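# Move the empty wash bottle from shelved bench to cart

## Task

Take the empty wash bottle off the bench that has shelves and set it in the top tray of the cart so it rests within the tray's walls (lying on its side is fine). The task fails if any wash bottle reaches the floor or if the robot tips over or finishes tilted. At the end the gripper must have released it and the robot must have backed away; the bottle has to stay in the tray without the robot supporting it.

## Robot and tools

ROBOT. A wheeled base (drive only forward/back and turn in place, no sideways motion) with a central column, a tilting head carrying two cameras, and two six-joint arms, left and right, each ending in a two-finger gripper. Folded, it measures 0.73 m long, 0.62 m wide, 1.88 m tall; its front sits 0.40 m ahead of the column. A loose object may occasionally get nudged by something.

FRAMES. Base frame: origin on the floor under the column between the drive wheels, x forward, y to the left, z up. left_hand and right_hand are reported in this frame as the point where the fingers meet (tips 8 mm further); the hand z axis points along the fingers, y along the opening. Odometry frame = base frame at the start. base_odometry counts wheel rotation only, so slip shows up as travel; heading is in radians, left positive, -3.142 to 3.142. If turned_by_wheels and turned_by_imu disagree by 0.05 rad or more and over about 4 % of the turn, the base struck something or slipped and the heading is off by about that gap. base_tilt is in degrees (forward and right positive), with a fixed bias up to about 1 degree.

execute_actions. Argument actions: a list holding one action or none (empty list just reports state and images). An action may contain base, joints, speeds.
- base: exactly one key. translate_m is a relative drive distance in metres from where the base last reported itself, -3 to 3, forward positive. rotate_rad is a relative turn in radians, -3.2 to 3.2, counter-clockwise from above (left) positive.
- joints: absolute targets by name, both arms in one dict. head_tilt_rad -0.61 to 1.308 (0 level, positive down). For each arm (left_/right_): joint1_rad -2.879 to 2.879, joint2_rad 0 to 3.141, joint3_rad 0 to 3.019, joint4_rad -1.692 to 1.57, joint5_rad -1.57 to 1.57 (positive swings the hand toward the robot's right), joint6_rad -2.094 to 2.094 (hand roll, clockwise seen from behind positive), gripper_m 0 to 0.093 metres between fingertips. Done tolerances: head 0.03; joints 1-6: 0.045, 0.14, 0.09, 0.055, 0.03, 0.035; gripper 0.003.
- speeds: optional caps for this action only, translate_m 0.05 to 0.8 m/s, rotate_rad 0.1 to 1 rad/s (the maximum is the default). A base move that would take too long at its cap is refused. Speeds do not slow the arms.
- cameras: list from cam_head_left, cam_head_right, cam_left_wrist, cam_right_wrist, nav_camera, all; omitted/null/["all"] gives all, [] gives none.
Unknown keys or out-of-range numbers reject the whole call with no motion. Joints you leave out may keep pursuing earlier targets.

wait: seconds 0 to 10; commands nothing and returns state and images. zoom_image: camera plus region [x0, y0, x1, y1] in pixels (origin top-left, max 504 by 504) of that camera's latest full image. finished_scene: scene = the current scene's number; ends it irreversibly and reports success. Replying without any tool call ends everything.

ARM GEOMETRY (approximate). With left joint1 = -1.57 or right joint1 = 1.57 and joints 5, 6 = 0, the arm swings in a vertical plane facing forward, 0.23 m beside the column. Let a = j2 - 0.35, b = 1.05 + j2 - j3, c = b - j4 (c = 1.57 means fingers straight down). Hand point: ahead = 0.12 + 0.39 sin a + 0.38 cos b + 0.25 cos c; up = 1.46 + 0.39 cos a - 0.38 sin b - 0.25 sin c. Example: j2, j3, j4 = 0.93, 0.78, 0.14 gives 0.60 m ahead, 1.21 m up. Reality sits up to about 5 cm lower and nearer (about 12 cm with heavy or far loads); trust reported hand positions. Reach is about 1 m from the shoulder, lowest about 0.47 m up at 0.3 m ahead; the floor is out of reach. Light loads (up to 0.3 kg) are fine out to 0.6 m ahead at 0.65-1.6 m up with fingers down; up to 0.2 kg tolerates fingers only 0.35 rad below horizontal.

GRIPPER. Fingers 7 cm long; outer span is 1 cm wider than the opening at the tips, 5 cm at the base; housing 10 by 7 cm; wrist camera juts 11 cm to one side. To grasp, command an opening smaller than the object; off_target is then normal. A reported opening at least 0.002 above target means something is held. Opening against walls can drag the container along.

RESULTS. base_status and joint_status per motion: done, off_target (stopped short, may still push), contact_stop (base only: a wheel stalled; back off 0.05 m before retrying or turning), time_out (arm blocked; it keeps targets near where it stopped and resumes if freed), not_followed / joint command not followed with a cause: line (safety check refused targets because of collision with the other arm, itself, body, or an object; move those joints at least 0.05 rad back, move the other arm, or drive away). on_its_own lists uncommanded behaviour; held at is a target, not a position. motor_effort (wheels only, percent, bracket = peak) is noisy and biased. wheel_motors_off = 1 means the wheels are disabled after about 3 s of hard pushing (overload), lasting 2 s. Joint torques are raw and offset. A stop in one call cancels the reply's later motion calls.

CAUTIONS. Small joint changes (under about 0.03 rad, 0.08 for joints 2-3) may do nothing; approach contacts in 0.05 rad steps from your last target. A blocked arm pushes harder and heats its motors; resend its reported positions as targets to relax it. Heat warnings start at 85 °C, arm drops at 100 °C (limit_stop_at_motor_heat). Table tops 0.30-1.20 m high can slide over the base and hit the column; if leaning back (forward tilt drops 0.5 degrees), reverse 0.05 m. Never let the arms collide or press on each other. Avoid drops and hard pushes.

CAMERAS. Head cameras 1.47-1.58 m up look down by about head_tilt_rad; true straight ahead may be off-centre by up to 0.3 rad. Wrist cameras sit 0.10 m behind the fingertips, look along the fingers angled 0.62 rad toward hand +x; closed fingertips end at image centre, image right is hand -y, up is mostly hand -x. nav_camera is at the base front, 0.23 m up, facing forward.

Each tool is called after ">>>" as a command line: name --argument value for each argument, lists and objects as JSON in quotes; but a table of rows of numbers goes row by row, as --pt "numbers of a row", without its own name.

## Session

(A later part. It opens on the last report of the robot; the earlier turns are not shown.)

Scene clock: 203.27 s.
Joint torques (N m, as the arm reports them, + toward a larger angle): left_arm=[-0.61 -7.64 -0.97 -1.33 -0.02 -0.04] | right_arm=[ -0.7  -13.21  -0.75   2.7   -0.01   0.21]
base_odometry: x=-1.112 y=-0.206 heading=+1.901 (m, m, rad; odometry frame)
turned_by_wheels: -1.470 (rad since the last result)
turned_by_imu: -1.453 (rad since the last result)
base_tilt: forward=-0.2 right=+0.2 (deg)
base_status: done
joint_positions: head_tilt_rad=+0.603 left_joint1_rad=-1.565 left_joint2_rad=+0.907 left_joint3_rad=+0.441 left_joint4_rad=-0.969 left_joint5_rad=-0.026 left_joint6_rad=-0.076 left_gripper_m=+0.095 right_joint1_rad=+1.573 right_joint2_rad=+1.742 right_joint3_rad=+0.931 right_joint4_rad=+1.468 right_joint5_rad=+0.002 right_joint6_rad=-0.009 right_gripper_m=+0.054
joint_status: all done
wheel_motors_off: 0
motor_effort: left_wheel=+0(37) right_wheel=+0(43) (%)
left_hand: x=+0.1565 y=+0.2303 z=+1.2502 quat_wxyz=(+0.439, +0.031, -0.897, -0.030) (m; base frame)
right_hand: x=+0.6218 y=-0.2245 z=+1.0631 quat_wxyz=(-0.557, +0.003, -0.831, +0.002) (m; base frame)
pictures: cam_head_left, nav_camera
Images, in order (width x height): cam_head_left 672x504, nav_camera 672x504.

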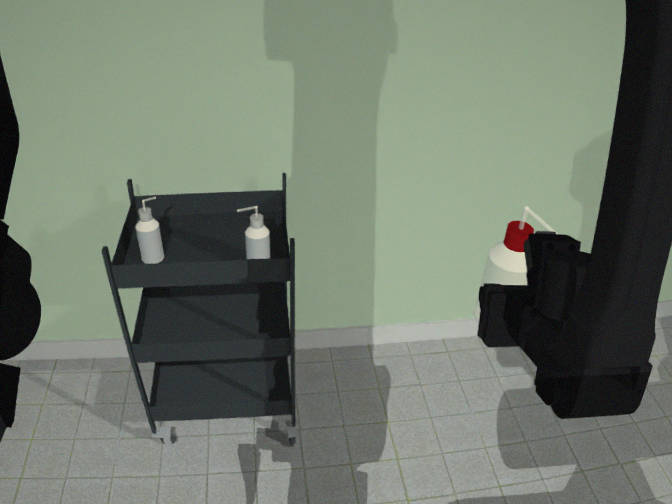

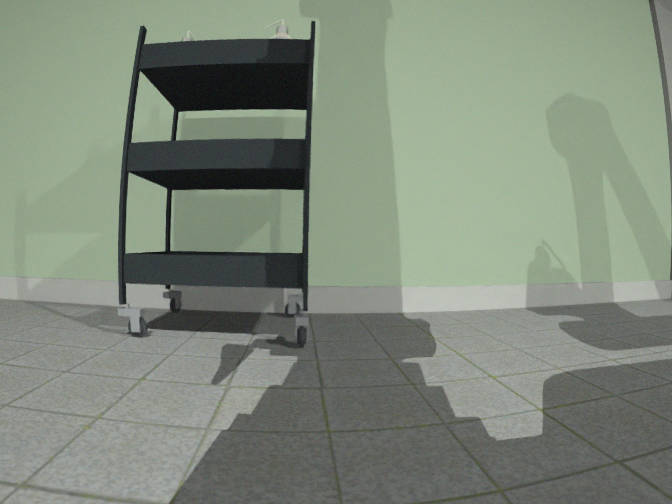

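>>> execute_actions --actions '[{"base":{"rotate_rad":1.2},"speeds":{"rotate_rad":0.6}}]' --cameras '[]'

>>> execute_actions --actions '[{"base":{"translate_m":0.48},"speeds":{"translate_m":0.4}}]' --cameras '[]'

>>> execute_actions --actions '[{"base":{"rotate_rad":-1.1},"speeds":{"rotate_rad":0.6},"joints":{"head_tilt_rad":0.7}}]' --cameras '["cam_head_left","nav_camera","cam_right_wrist"]'

Scene clock: 221.13 s.
Joint torques (N m, as the arm reports them, + toward a larger angle): left_arm=[-0.72 -7.66 -0.85 -1.39 -0.03 -0.06] | right_arm=[ -0.38 -13.46  -0.65   2.63   0.     0.21]
base_odometry: x=-1.111 y=-0.206 heading=+3.100 (m, m, rad; odometry frame)
turned_by_wheels: +1.199 (rad since the last result)
turned_by_imu: +1.187 (rad since the last result)
base_tilt: forward=-0.1 right=+0.2 (deg)
base_status: done
joint_positions: head_tilt_rad=+0.603 left_joint1_rad=-1.565 left_joint2_rad=+0.907 left_joint3_rad=+0.441 left_joint4_rad=-0.969 left_joint5_rad=-0.026 left_joint6_rad=-0.076 left_gripper_m=+0.095 right_joint1_rad=+1.573 right_joint2_rad=+1.742 right_joint3_rad=+0.931 right_joint4_rad=+1.468 right_joint5_rad=+0.002 right_joint6_rad=-0.009 right_gripper_m=+0.054
joint_status: not commanded
wheel_motors_off: 0
motor_effort: left_wheel=-1(30) right_wheel=+2(31) (%)
left_hand: x=+0.1565 y=+0.2303 z=+1.2502 quat_wxyz=(+0.439, +0.031, -0.897, -0.030) (m; base frame)
right_hand: x=+0.6218 y=-0.2248 z=+1.0631 quat_wxyz=(-0.557, +0.003, -0.831, +0.003) (m; base frame)
pictures: none
No camera images: the call's "cameras" was empty. Leave "cameras" out to get every camera's image.

Scene clock: 223.53 s.
Joint torques (N m, as the arm reports them, + toward a larger angle): left_arm=[-0.89 -7.57 -0.66 -1.43 -0.04 -0.08] | right_arm=[ -0.65 -13.2   -0.67   2.69  -0.01   0.19]
base_odometry: x=-1.591 y=-0.186 heading=+3.100 (m, m, rad; odometry frame)
turned_by_wheels: +0.000 (rad since the last result)
turned_by_imu: +0.001 (rad since the last result)
base_tilt: forward=-0.1 right=+0.2 (deg)
base_status: done
joint_positions: head_tilt_rad=+0.604 left_joint1_rad=-1.565 left_joint2_rad=+0.906 left_joint3_rad=+0.440 left_joint4_rad=-0.969 left_joint5_rad=-0.026 left_joint6_rad=-0.076 left_gripper_m=+0.095 right_joint1_rad=+1.573 right_joint2_rad=+1.743 right_joint3_rad=+0.930 right_joint4_rad=+1.468 right_joint5_rad=+0.002 right_joint6_rad=-0.009 right_gripper_m=+0.054
joint_status: not commanded
wheel_motors_off: 0
motor_effort: left_wheel=+0(41) right_wheel=+0(54) (%)
left_hand: x=+0.1560 y=+0.2303 z=+1.2505 quat_wxyz=(+0.439, +0.031, -0.897, -0.030) (m; base frame)
right_hand: x=+0.6210 y=-0.2248 z=+1.0624 quat_wxyz=(-0.556, +0.003, -0.831, +0.003) (m; base frame)
pictures: none
No camera images: the call's "cameras" was empty. Leave "cameras" out to get every camera's image.

Scene clock: 226.27 s.
Joint torques (N m, as the arm reports them, + toward a larger angle): left_arm=[-0.66 -7.66 -0.73 -1.41  0.   -0.08] | right_arm=[ -0.49 -12.91  -0.66   2.73  -0.01   0.2 ]
base_odometry: x=-1.591 y=-0.186 heading=+2.000 (m, m, rad; odometry frame)
turned_by_wheels: -1.100 (rad since the last result)
turned_by_imu: -1.087 (rad since the last result)
base_tilt: forward=-0.1 right=+0.2 (deg)
base_status: done
joint_positions: head_tilt_rad=+0.703 left_joint1_rad=-1.565 left_joint2_rad=+0.906 left_joint3_rad=+0.440 left_joint4_rad=-0.969 left_joint5_rad=-0.026 left_joint6_rad=-0.076 left_gripper_m=+0.095 right_joint1_rad=+1.573 right_joint2_rad=+1.743 right_joint3_rad=+0.930 right_joint4_rad=+1.468 right_joint5_rad=+0.002 right_joint6_rad=-0.009 right_gripper_m=+0.054
joint_status: all done
wheel_motors_off: 0
motor_effort: left_wheel=+0(31) right_wheel=+0(42) (%)
left_hand: x=+0.1560 y=+0.2303 z=+1.2505 quat_wxyz=(+0.439, +0.031, -0.897, -0.030) (m; base frame)
right_hand: x=+0.6210 y=-0.2248 z=+1.0624 quat_wxyz=(-0.556, +0.003, -0.831, +0.003) (m; base frame)
pictures: cam_head_left, cam_right_wrist, nav_camera
Images, in order (width x height): cam_head_left 672x504, cam_right_wrist 504x504, nav_camera 672x504.

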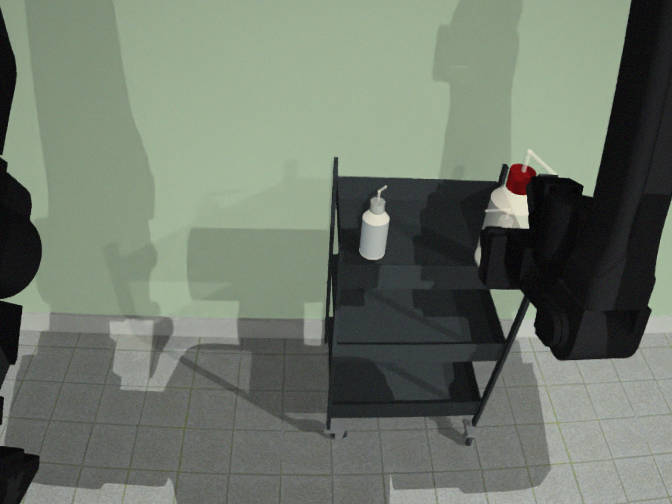

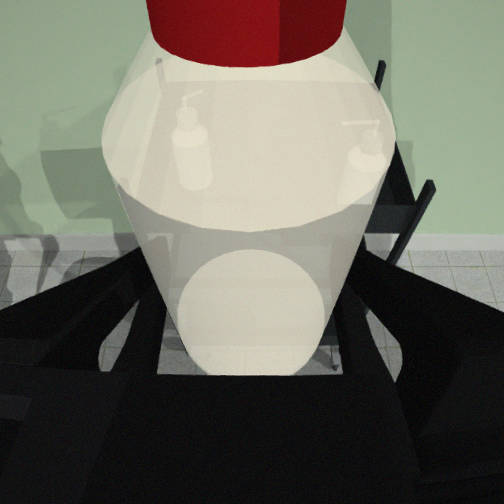

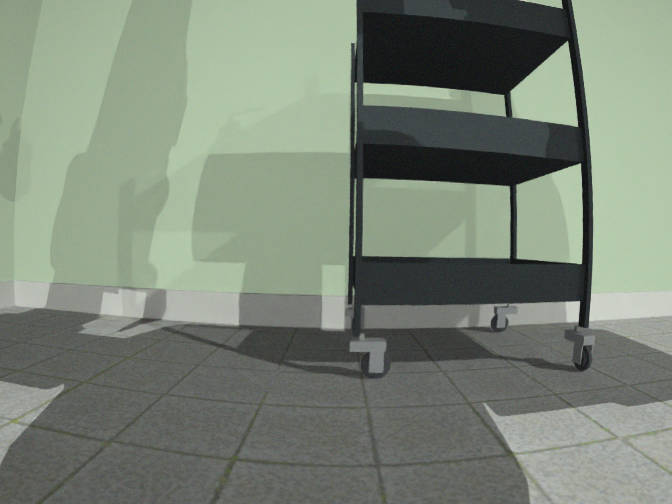

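>>> execute_actions --actions '[{"base":{"rotate_rad":-0.03}}]' --cameras '[]'

>>> execute_actions --actions '[{"base":{"translate_m":0.33},"speeds":{"translate_m":0.2},"joints":{"head_tilt_rad":0.9}}]' --cameras '["cam_head_left","nav_camera","cam_right_wrist"]'

Scene clock: 247.80 s.
Joint torques (N m, as the arm reports them, + toward a larger angle): left_arm=[-0.52 -7.55 -0.69 -1.5  -0.02 -0.08] | right_arm=[ -0.87 -13.1   -0.74   2.68   0.01   0.2 ]
base_odometry: x=-1.591 y=-0.186 heading=+1.971 (m, m, rad; odometry frame)
turned_by_wheels: -0.030 (rad since the last result)
turned_by_imu: -0.028 (rad since the last result)
base_tilt: forward=-0.2 right=+0.3 (deg)
base_status: done
joint_positions: head_tilt_rad=+0.703 left_joint1_rad=-1.565 left_joint2_rad=+0.906 left_joint3_rad=+0.440 left_joint4_rad=-0.969 left_joint5_rad=-0.026 left_joint6_rad=-0.076 left_gripper_m=+0.095 right_joint1_rad=+1.572 right_joint2_rad=+1.743 right_joint3_rad=+0.930 right_joint4_rad=+1.468 right_joint5_rad=+0.002 right_joint6_rad=-0.009 right_gripper_m=+0.054
joint_status: not commanded
wheel_motors_off: 0
motor_effort: left_wheel=+0(23) right_wheel=+0(30) (%)
left_hand: x=+0.1560 y=+0.2303 z=+1.2505 quat_wxyz=(+0.439, +0.031, -0.897, -0.030) (m; base frame)
right_hand: x=+0.6210 y=-0.2250 z=+1.0624 quat_wxyz=(-0.556, +0.003, -0.831, +0.003) (m; base frame)
pictures: none
No camera images: the call's "cameras" was empty. Leave "cameras" out to get every camera's image.

Scene clock: 250.27 s.
Joint torques (N m, as the arm reports them, + toward a larger angle): left_arm=[-0.7  -6.84 -0.76 -1.58 -0.03 -0.06] | right_arm=[ -0.65 -13.05  -0.64   2.71   0.01   0.2 ]
base_odometry: x=-1.720 y=+0.118 heading=+1.970 (m, m, rad; odometry frame)
turned_by_wheels: -0.001 (rad since the last result)
turned_by_imu: +0.000 (rad since the last result)
base_tilt: forward=+0.0 right=+0.2 (deg)
base_status: done
joint_positions: head_tilt_rad=+0.901 left_joint1_rad=-1.565 left_joint2_rad=+0.906 left_joint3_rad=+0.441 left_joint4_rad=-0.969 left_joint5_rad=-0.026 left_joint6_rad=-0.076 left_gripper_m=+0.095 right_joint1_rad=+1.572 right_joint2_rad=+1.745 right_joint3_rad=+0.930 right_joint4_rad=+1.468 right_joint5_rad=+0.002 right_joint6_rad=-0.009 right_gripper_m=+0.054
joint_status: all done
wheel_motors_off: 0
motor_effort: left_wheel=-1(45) right_wheel=+0(46) (%)
left_hand: x=+0.1566 y=+0.2303 z=+1.2503 quat_wxyz=(+0.439, +0.031, -0.898, -0.030) (m; base frame)
right_hand: x=+0.6206 y=-0.2250 z=+1.0618 quat_wxyz=(-0.555, +0.003, -0.832, +0.003) (m; base frame)
pictures: cam_head_left, cam_right_wrist, nav_camera
Images, in order (width x height): cam_head_left 672x504, cam_right_wrist 504x504, nav_camera 672x504.

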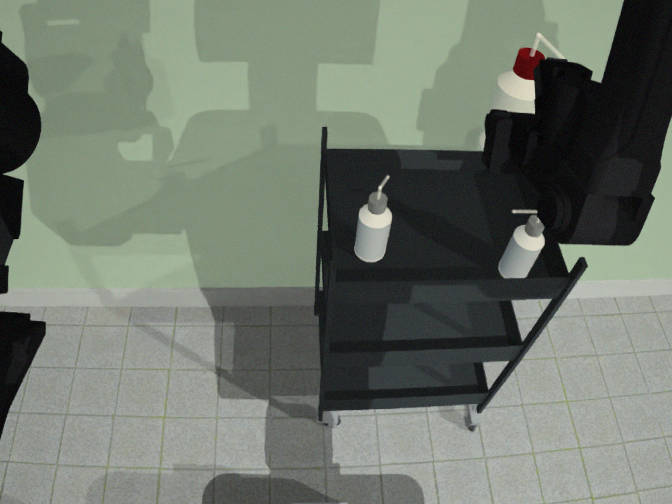

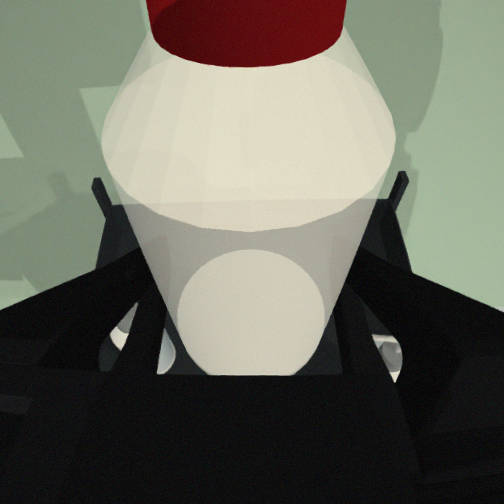

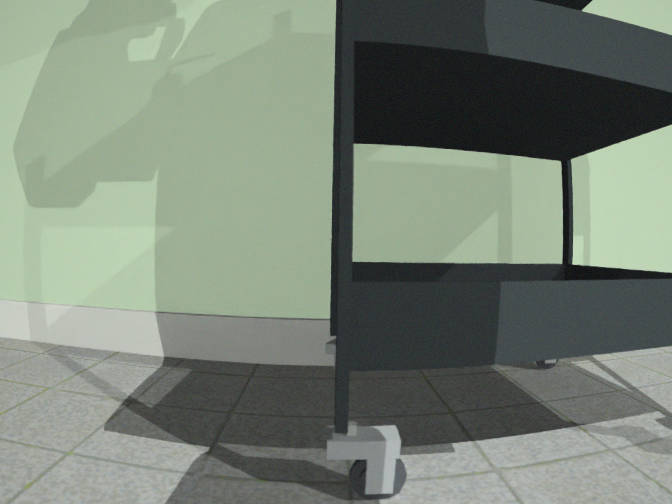

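>>> execute_actions --actions '[{"joints":{"right_joint2_rad":2.0,"right_joint3_rad":1.54,"right_joint4_rad":1.13}}]' --cameras '["cam_head_left","cam_right_wrist"]'

Scene clock: 264.33 s.
Joint torques (N m, as the arm reports them, + toward a larger angle): left_arm=[-0.63 -7.75 -0.63 -1.33 -0.02 -0.09] | right_arm=[ -0.5  -17.46   2.79   1.58  -0.01   0.2 ]
base_odometry: x=-1.720 y=+0.118 heading=+1.970 (m, m, rad; odometry frame)
turned_by_wheels: +0.000 (rad since the last result)
turned_by_imu: +0.001 (rad since the last result)
base_tilt: forward=-0.1 right=+0.2 (deg)
base_status: not commanded
joint_positions: head_tilt_rad=+0.901 left_joint1_rad=-1.565 left_joint2_rad=+0.906 left_joint3_rad=+0.441 left_joint4_rad=-0.969 left_joint5_rad=-0.026 left_joint6_rad=-0.076 left_gripper_m=+0.095 right_joint1_rad=+1.572 right_joint2_rad=+1.990 right_joint3_rad=+1.541 right_joint4_rad=+1.136 right_joint5_rad=+0.002 right_joint6_rad=-0.009 right_gripper_m=+0.054
joint_status: all done
wheel_motors_off: 0
motor_effort: left_wheel=-1(1) right_wheel=+1(1) (%)
left_hand: x=+0.1566 y=+0.2303 z=+1.2503 quat_wxyz=(+0.439, +0.031, -0.898, -0.030) (m; base frame)
right_hand: x=+0.7661 y=-0.2248 z=+0.9602 quat_wxyz=(-0.569, +0.003, -0.822, +0.003) (m; base frame)
pictures: cam_head_left, cam_right_wrist
Images, in order (width x height): cam_head_left 672x504, cam_right_wrist 504x504.

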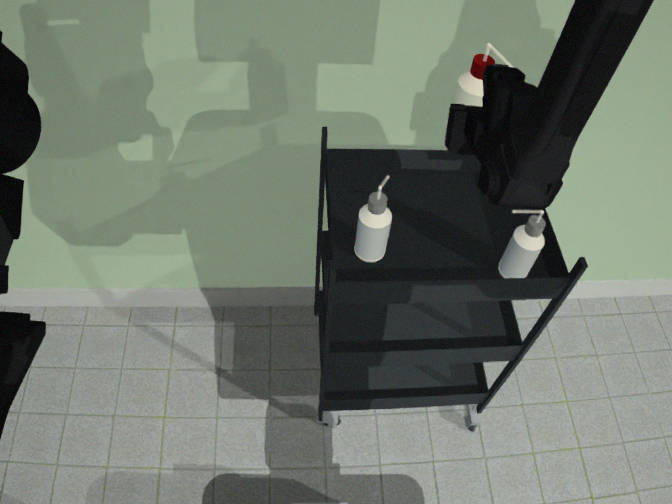

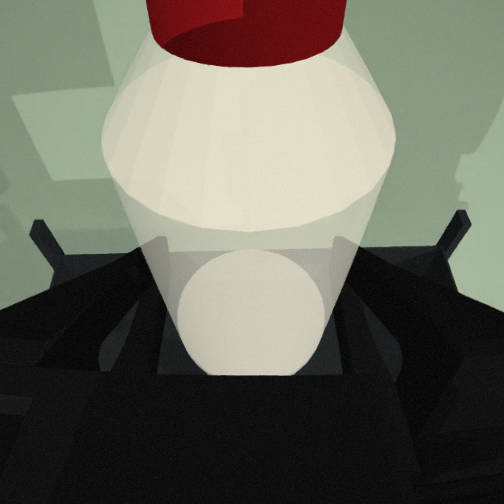

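>>> execute_actions --actions '[{"joints":{"right_joint2_rad":2.24,"right_joint3_rad":1.83,"right_joint4_rad":1.08}}]' --cameras '["cam_head_left","cam_right_wrist"]'

Scene clock: 282.27 s.
Joint torques (N m, as the arm reports them, + toward a larger angle): left_arm=[-0.29 -7.41 -0.8  -1.36 -0.02 -0.07] | right_arm=[ -0.23 -18.68   4.63   1.42   0.     0.17]
base_odometry: x=-1.720 y=+0.118 heading=+1.970 (m, m, rad; odometry frame)
turned_by_wheels: +0.000 (rad since the last result)
turned_by_imu: +0.001 (rad since the last result)
base_tilt: forward=-0.1 right=+0.2 (deg)
base_status: not commanded
joint_positions: head_tilt_rad=+0.901 left_joint1_rad=-1.565 left_joint2_rad=+0.906 left_joint3_rad=+0.441 left_joint4_rad=-0.969 left_joint5_rad=-0.026 left_joint6_rad=-0.076 left_gripper_m=+0.095 right_joint1_rad=+1.572 right_joint2_rad=+2.259 right_joint3_rad=+1.812 right_joint4_rad=+1.091 right_joint5_rad=+0.002 right_joint6_rad=-0.009 right_gripper_m=+0.054
joint_status: all done
wheel_motors_off: 0
motor_effort: left_wheel=-1(1) right_wheel=+1(1) (%)
left_hand: x=+0.1566 y=+0.2303 z=+1.2503 quat_wxyz=(+0.439, +0.031, -0.898, -0.030) (m; base frame)
right_hand: x=+0.7422 y=-0.2247 z=+0.8500 quat_wxyz=(-0.552, +0.003, -0.834, +0.003) (m; base frame)
pictures: cam_head_left, cam_right_wrist
Images, in order (width x height): cam_head_left 672x504, cam_right_wrist 504x504.

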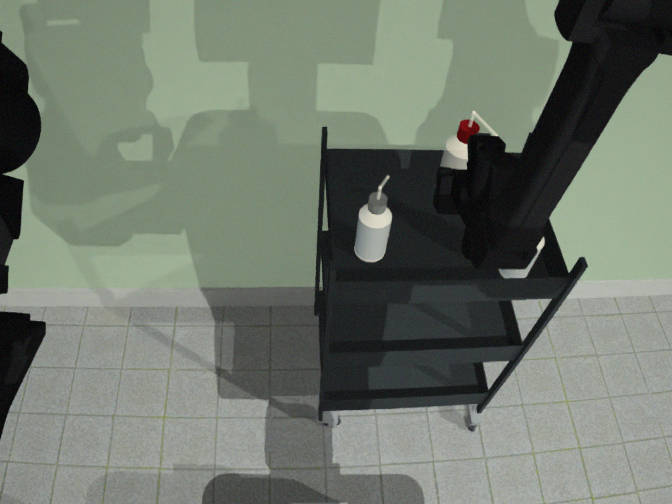

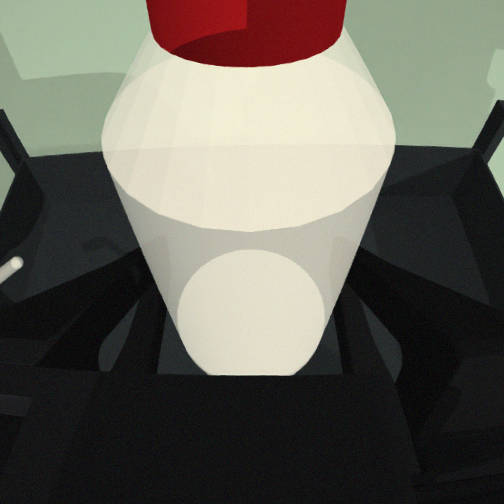

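>>> execute_actions --actions '[{"joints":{"right_joint2_rad":2.52,"right_joint3_rad":2.25,"right_joint4_rad":0.95}}]' --cameras '["cam_head_left","cam_right_wrist"]'

Scene clock: 298.90 s.
Joint torques (N m, as the arm reports them, + toward a larger angle): left_arm=[-0.52 -7.01 -0.76 -1.44 -0.03 -0.03] | right_arm=[ -0.32 -17.4    6.36   1.34  -0.01   0.19]
base_odometry: x=-1.720 y=+0.118 heading=+1.970 (m, m, rad; odometry frame)
turned_by_wheels: +0.000 (rad since the last result)
turned_by_imu: +0.001 (rad since the last result)
base_tilt: forward=-0.1 right=+0.1 (deg)
base_status: not commanded
joint_positions: head_tilt_rad=+0.901 left_joint1_rad=-1.565 left_joint2_rad=+0.906 left_joint3_rad=+0.441 left_joint4_rad=-0.969 left_joint5_rad=-0.026 left_joint6_rad=-0.076 left_gripper_m=+0.095 right_joint1_rad=+1.572 right_joint2_rad=+2.533 right_joint3_rad=+2.229 right_joint4_rad=+0.962 right_joint5_rad=+0.002 right_joint6_rad=-0.009 right_gripper_m=+0.054
joint_status: all done
wheel_motors_off: 0
motor_effort: left_wheel=-1(1) right_wheel=+1(1) (%)
left_hand: x=+0.1566 y=+0.2303 z=+1.2503 quat_wxyz=(+0.439, +0.031, -0.898, -0.030) (m; base frame)
right_hand: x=+0.7487 y=-0.2245 z=+0.7677 quat_wxyz=(-0.557, +0.003, -0.830, +0.003) (m; base frame)
pictures: cam_head_left, cam_right_wrist
Images, in order (width x height): cam_head_left 672x504, cam_right_wrist 504x504.

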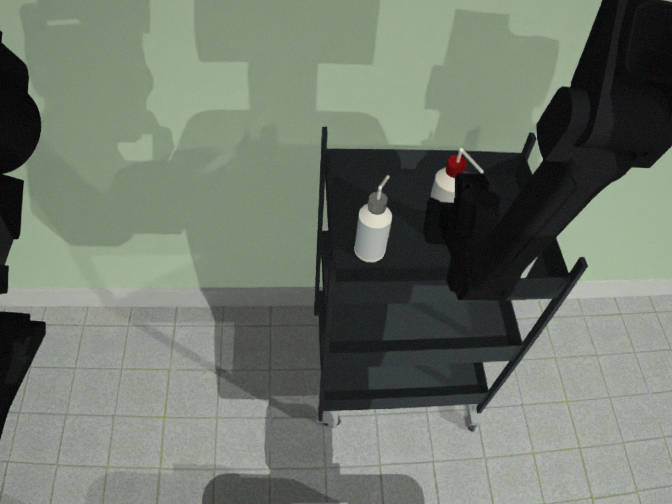

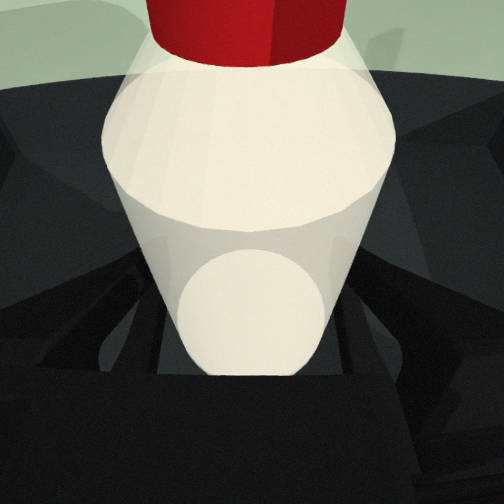

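>>> execute_actions --actions '[{"joints":{"right_joint2_rad":2.62,"right_joint3_rad":2.38,"right_joint4_rad":0.87}}]' --cameras '["cam_right_wrist"]'

Scene clock: 316.93 s.
Joint torques (N m, as the arm reports them, + toward a larger angle): left_arm=[-0.35 -7.39 -0.69 -1.36 -0.01 -0.05] | right_arm=[ -0.29 -16.09   6.9    1.2    0.02   0.2 ]
base_odometry: x=-1.720 y=+0.118 heading=+1.970 (m, m, rad; odometry frame)
turned_by_wheels: +0.000 (rad since the last result)
turned_by_imu: +0.001 (rad since the last result)
base_tilt: forward=-0.1 right=+0.3 (deg)
base_status: not commanded
joint_positions: head_tilt_rad=+0.901 left_joint1_rad=-1.565 left_joint2_rad=+0.906 left_joint3_rad=+0.441 left_joint4_rad=-0.969 left_joint5_rad=-0.026 left_joint6_rad=-0.076 left_gripper_m=+0.095 right_joint1_rad=+1.572 right_joint2_rad=+2.614 right_joint3_rad=+2.356 right_joint4_rad=+0.886 right_joint5_rad=+0.002 right_joint6_rad=-0.009 right_gripper_m=+0.054
joint_status: all done
wheel_motors_off: 0
motor_effort: left_wheel=-1(1) right_wheel=+1(1) (%)
left_hand: x=+0.1566 y=+0.2303 z=+1.2503 quat_wxyz=(+0.439, +0.031, -0.898, -0.030) (m; base frame)
right_hand: x=+0.7438 y=-0.2245 z=+0.7405 quat_wxyz=(-0.545, +0.003, -0.839, +0.003) (m; base frame)
pictures: cam_right_wrist
Images, in order (width x height): cam_right_wrist 504x504.

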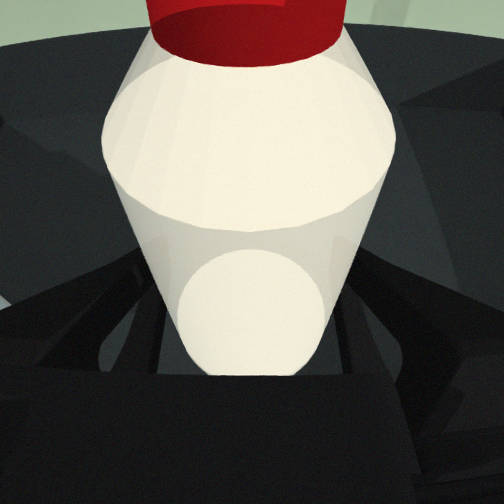

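>>> execute_actions --actions '[{"joints":{"right_joint2_rad":2.70,"right_joint3_rad":2.47,"right_joint4_rad":0.82}}]' --cameras '["cam_right_wrist"]'

Scene clock: 324.47 s.
Joint torques (N m, as the arm reports them, + toward a larger angle): left_arm=[-0.72 -7.49 -0.87 -1.37 -0.03 -0.08] | right_arm=[ -0.64 -15.35   6.77   1.1   -0.01   0.19]
base_odometry: x=-1.720 y=+0.118 heading=+1.970 (m, m, rad; odometry frame)
turned_by_wheels: +0.000 (rad since the last result)
turned_by_imu: +0.001 (rad since the last result)
base_tilt: forward=-0.1 right=+0.3 (deg)
base_status: not commanded
joint_positions: head_tilt_rad=+0.901 left_joint1_rad=-1.565 left_joint2_rad=+0.906 left_joint3_rad=+0.441 left_joint4_rad=-0.969 left_joint5_rad=-0.026 left_joint6_rad=-0.076 left_gripper_m=+0.095 right_joint1_rad=+1.572 right_joint2_rad=+2.699 right_joint3_rad=+2.449 right_joint4_rad=+0.837 right_joint5_rad=+0.002 right_joint6_rad=-0.009 right_gripper_m=+0.054
joint_status: all done
wheel_motors_off: 0
motor_effort: left_wheel=-1(1) right_wheel=+1(1) (%)
left_hand: x=+0.1566 y=+0.2303 z=+1.2503 quat_wxyz=(+0.439, +0.031, -0.898, -0.030) (m; base frame)
right_hand: x=+0.7200 y=-0.2245 z=+0.7077 quat_wxyz=(-0.527, +0.003, -0.850, +0.003) (m; base frame)
pictures: cam_right_wrist
Images, in order (width x height): cam_right_wrist 504x504.

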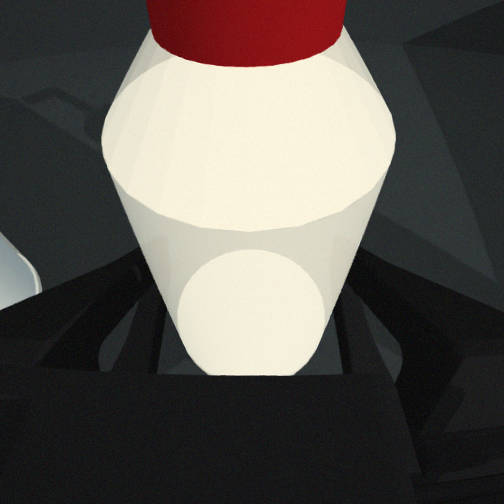

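>>> execute_actions --actions '[{"joints":{"right_gripper_m":0.08}}]' --cameras '["cam_right_wrist","cam_head_left"]'

Scene clock: 332.10 s.
Joint torques (N m, as the arm reports them, + toward a larger angle): left_arm=[-0.78 -7.17 -0.67 -1.3  -0.01 -0.07] | right_arm=[ -0.34 -15.78   6.78   1.13   0.02   0.21]
base_odometry: x=-1.720 y=+0.118 heading=+1.970 (m, m, rad; odometry frame)
turned_by_wheels: +0.000 (rad since the last result)
turned_by_imu: +0.001 (rad since the last result)
base_tilt: forward=-0.1 right=+0.2 (deg)
base_status: not commanded
joint_positions: head_tilt_rad=+0.901 left_joint1_rad=-1.565 left_joint2_rad=+0.906 left_joint3_rad=+0.441 left_joint4_rad=-0.969 left_joint5_rad=-0.026 left_joint6_rad=-0.076 left_gripper_m=+0.095 right_joint1_rad=+1.572 right_joint2_rad=+2.699 right_joint3_rad=+2.449 right_joint4_rad=+0.837 right_joint5_rad=+0.002 right_joint6_rad=-0.009 right_gripper_m=+0.080
joint_status: all done
wheel_motors_off: 0
motor_effort: left_wheel=-1(2) right_wheel=+1(1) (%)
left_hand: x=+0.1566 y=+0.2303 z=+1.2503 quat_wxyz=(+0.439, +0.031, -0.898, -0.030) (m; base frame)
right_hand: x=+0.7200 y=-0.2245 z=+0.7077 quat_wxyz=(-0.527, +0.003, -0.850, +0.003) (m; base frame)
pictures: cam_head_left, cam_right_wrist
Images, in order (width x height): cam_head_left 672x504, cam_right_wrist 504x504.

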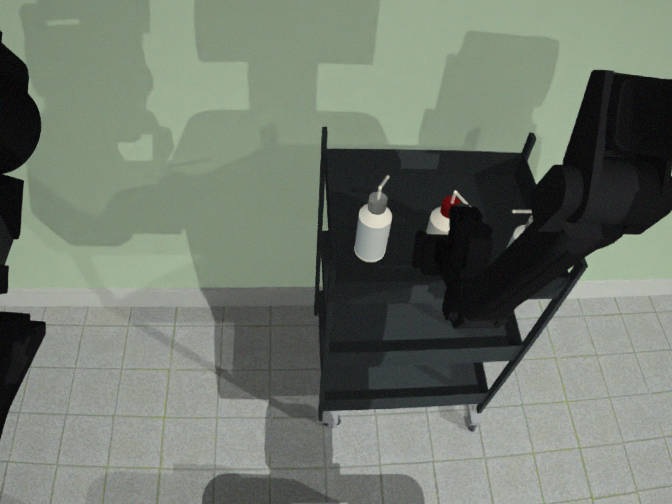

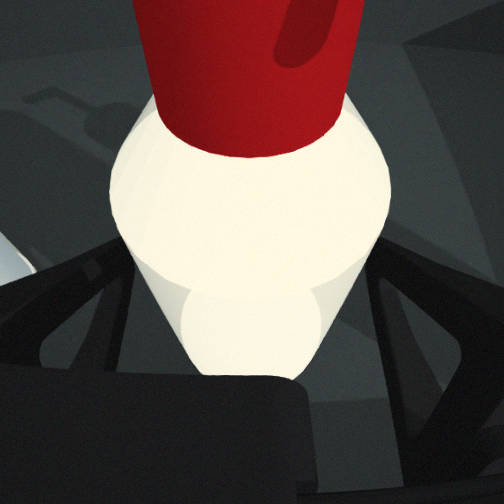

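>>> execute_actions --actions '[{"base":{"translate_m":-0.08},"speeds":{"translate_m":0.1},"joints":{"right_joint2_rad":2.6,"right_joint3_rad":2.32,"right_joint4_rad":0.85}}]' --cameras '["cam_right_wrist"]'

>>> execute_actions --actions '[{"joints":{"right_joint2_rad":2.0,"right_joint3_rad":1.45,"right_joint4_rad":1.13}}]' --cameras '["cam_head_left"]'

>>> execute_actions --actions '[{"base":{"translate_m":-0.4},"joints":{"head_tilt_rad":0.7}}]' --cameras '["cam_head_left"]'

Scene clock: 345.53 s.
Joint torques (N m, as the arm reports them, + toward a larger angle): left_arm=[-0.85 -7.07 -0.61 -1.42 -0.04 -0.06] | right_arm=[ -0.4  -15.85   3.98   2.27  -0.01   0.2 ]
base_odometry: x=-1.688 y=+0.044 heading=+1.970 (m, m, rad; odometry frame)
turned_by_wheels: +0.000 (rad since the last result)
turned_by_imu: +0.001 (rad since the last result)
base_tilt: forward=+0.0 right=+0.3 (deg)
base_status: done
joint_positions: head_tilt_rad=+0.902 left_joint1_rad=-1.565 left_joint2_rad=+0.906 left_joint3_rad=+0.439 left_joint4_rad=-0.969 left_joint5_rad=-0.026 left_joint6_rad=-0.076 left_gripper_m=+0.095 right_joint1_rad=+1.572 right_joint2_rad=+2.599 right_joint3_rad=+2.324 right_joint4_rad=+0.839 right_joint5_rad=+0.002 right_joint6_rad=-0.009 right_gripper_m=+0.080
joint_status: all done
wheel_motors_off: 0
motor_effort: left_wheel=+0(33) right_wheel=-1(34) (%)
left_hand: x=+0.1556 y=+0.2303 z=+1.2506 quat_wxyz=(+0.440, +0.031, -0.897, -0.030) (m; base frame)
right_hand: x=+0.7341 y=-0.2245 z=+0.7289 quat_wxyz=(-0.517, +0.003, -0.856, +0.003) (m; base frame)
pictures: cam_right_wrist
Images, in order (width x height): cam_right_wrist 504x504.

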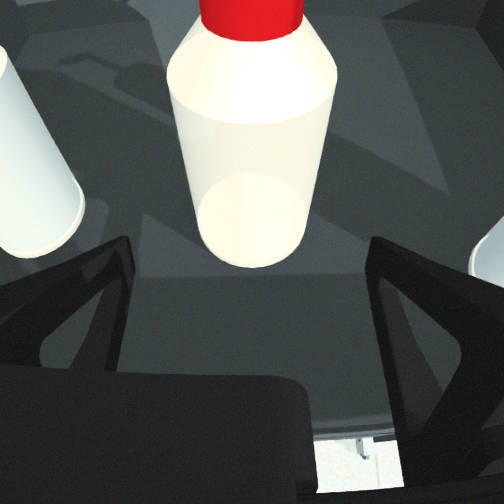

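Scene clock: 347.27 s.
Joint torques (N m, as the arm reports them, + toward a larger angle): left_arm=[-0.32 -7.21 -0.74 -1.49 -0.02 -0.06] | right_arm=[ -0.37 -17.52   2.22   2.26   0.     0.2 ]
base_odometry: x=-1.688 y=+0.044 heading=+1.970 (m, m, rad; odometry frame)
turned_by_wheels: +0.000 (rad since the last result)
turned_by_imu: +0.000 (rad since the last result)
base_tilt: forward=-0.1 right=+0.3 (deg)
base_status: not commanded
joint_positions: head_tilt_rad=+0.902 left_joint1_rad=-1.565 left_joint2_rad=+0.906 left_joint3_rad=+0.439 left_joint4_rad=-0.969 left_joint5_rad=-0.026 left_joint6_rad=-0.076 left_gripper_m=+0.095 right_joint1_rad=+1.572 right_joint2_rad=+2.015 right_joint3_rad=+1.443 right_joint4_rad=+1.119 right_joint5_rad=+0.002 right_joint6_rad=-0.009 right_gripper_m=+0.080
joint_status: all done
wheel_motors_off: 0
motor_effort: left_wheel=+0(0) right_wheel=-1(1) (%)
left_hand: x=+0.1556 y=+0.2303 z=+1.2506 quat_wxyz=(+0.440, +0.031, -0.897, -0.030) (m; base frame)
right_hand: x=+0.7040 y=-0.2248 z=+0.9187 quat_wxyz=(-0.510, +0.003, -0.860, +0.003) (m; base frame)
pictures: cam_head_left
Images, in order (width x height): cam_head_left 672x504.

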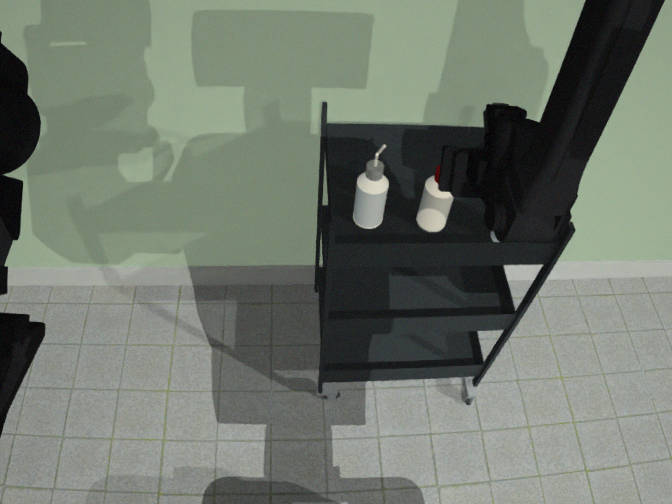

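Scene clock: 349.50 s.
Joint torques (N m, as the arm reports them, + toward a larger angle): left_arm=[-0.54 -6.74 -0.65 -1.29 -0.03 -0.08] | right_arm=[ -0.43 -17.08   2.11   2.25  -0.01   0.22]
base_odometry: x=-1.533 y=-0.324 heading=+1.970 (m, m, rad; odometry frame)
turned_by_wheels: -0.001 (rad since the last result)
turned_by_imu: -0.001 (rad since the last result)
base_tilt: forward=+0.0 right=+0.2 (deg)
base_status: done
joint_positions: head_tilt_rad=+0.716 left_joint1_rad=-1.565 left_joint2_rad=+0.906 left_joint3_rad=+0.440 left_joint4_rad=-0.969 left_joint5_rad=-0.026 left_joint6_rad=-0.076 left_gripper_m=+0.095 right_joint1_rad=+1.572 right_joint2_rad=+2.009 right_joint3_rad=+1.446 right_joint4_rad=+1.119 right_joint5_rad=+0.002 right_joint6_rad=-0.009 right_gripper_m=+0.080
joint_status: all done
wheel_motors_off: 0
motor_effort: left_wheel=-1(37) right_wheel=+0(54) (%)
left_hand: x=+0.1558 y=+0.2303 z=+1.2505 quat_wxyz=(+0.439, +0.031, -0.897, -0.030) (m; base frame)
right_hand: x=+0.7092 y=-0.2248 z=+0.9233 quat_wxyz=(-0.514, +0.003, -0.858, +0.003) (m; base frame)
pictures: cam_head_left
Images, in order (width x height): cam_head_left 672x504.

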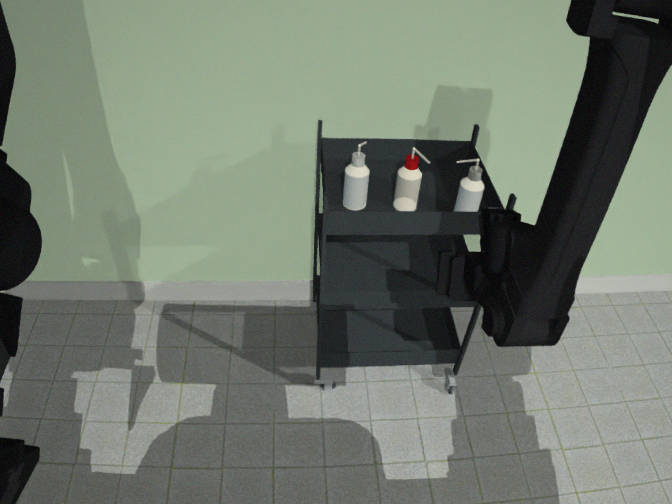

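>>> finished_scene --scene 1

The scene is finished: the task was done.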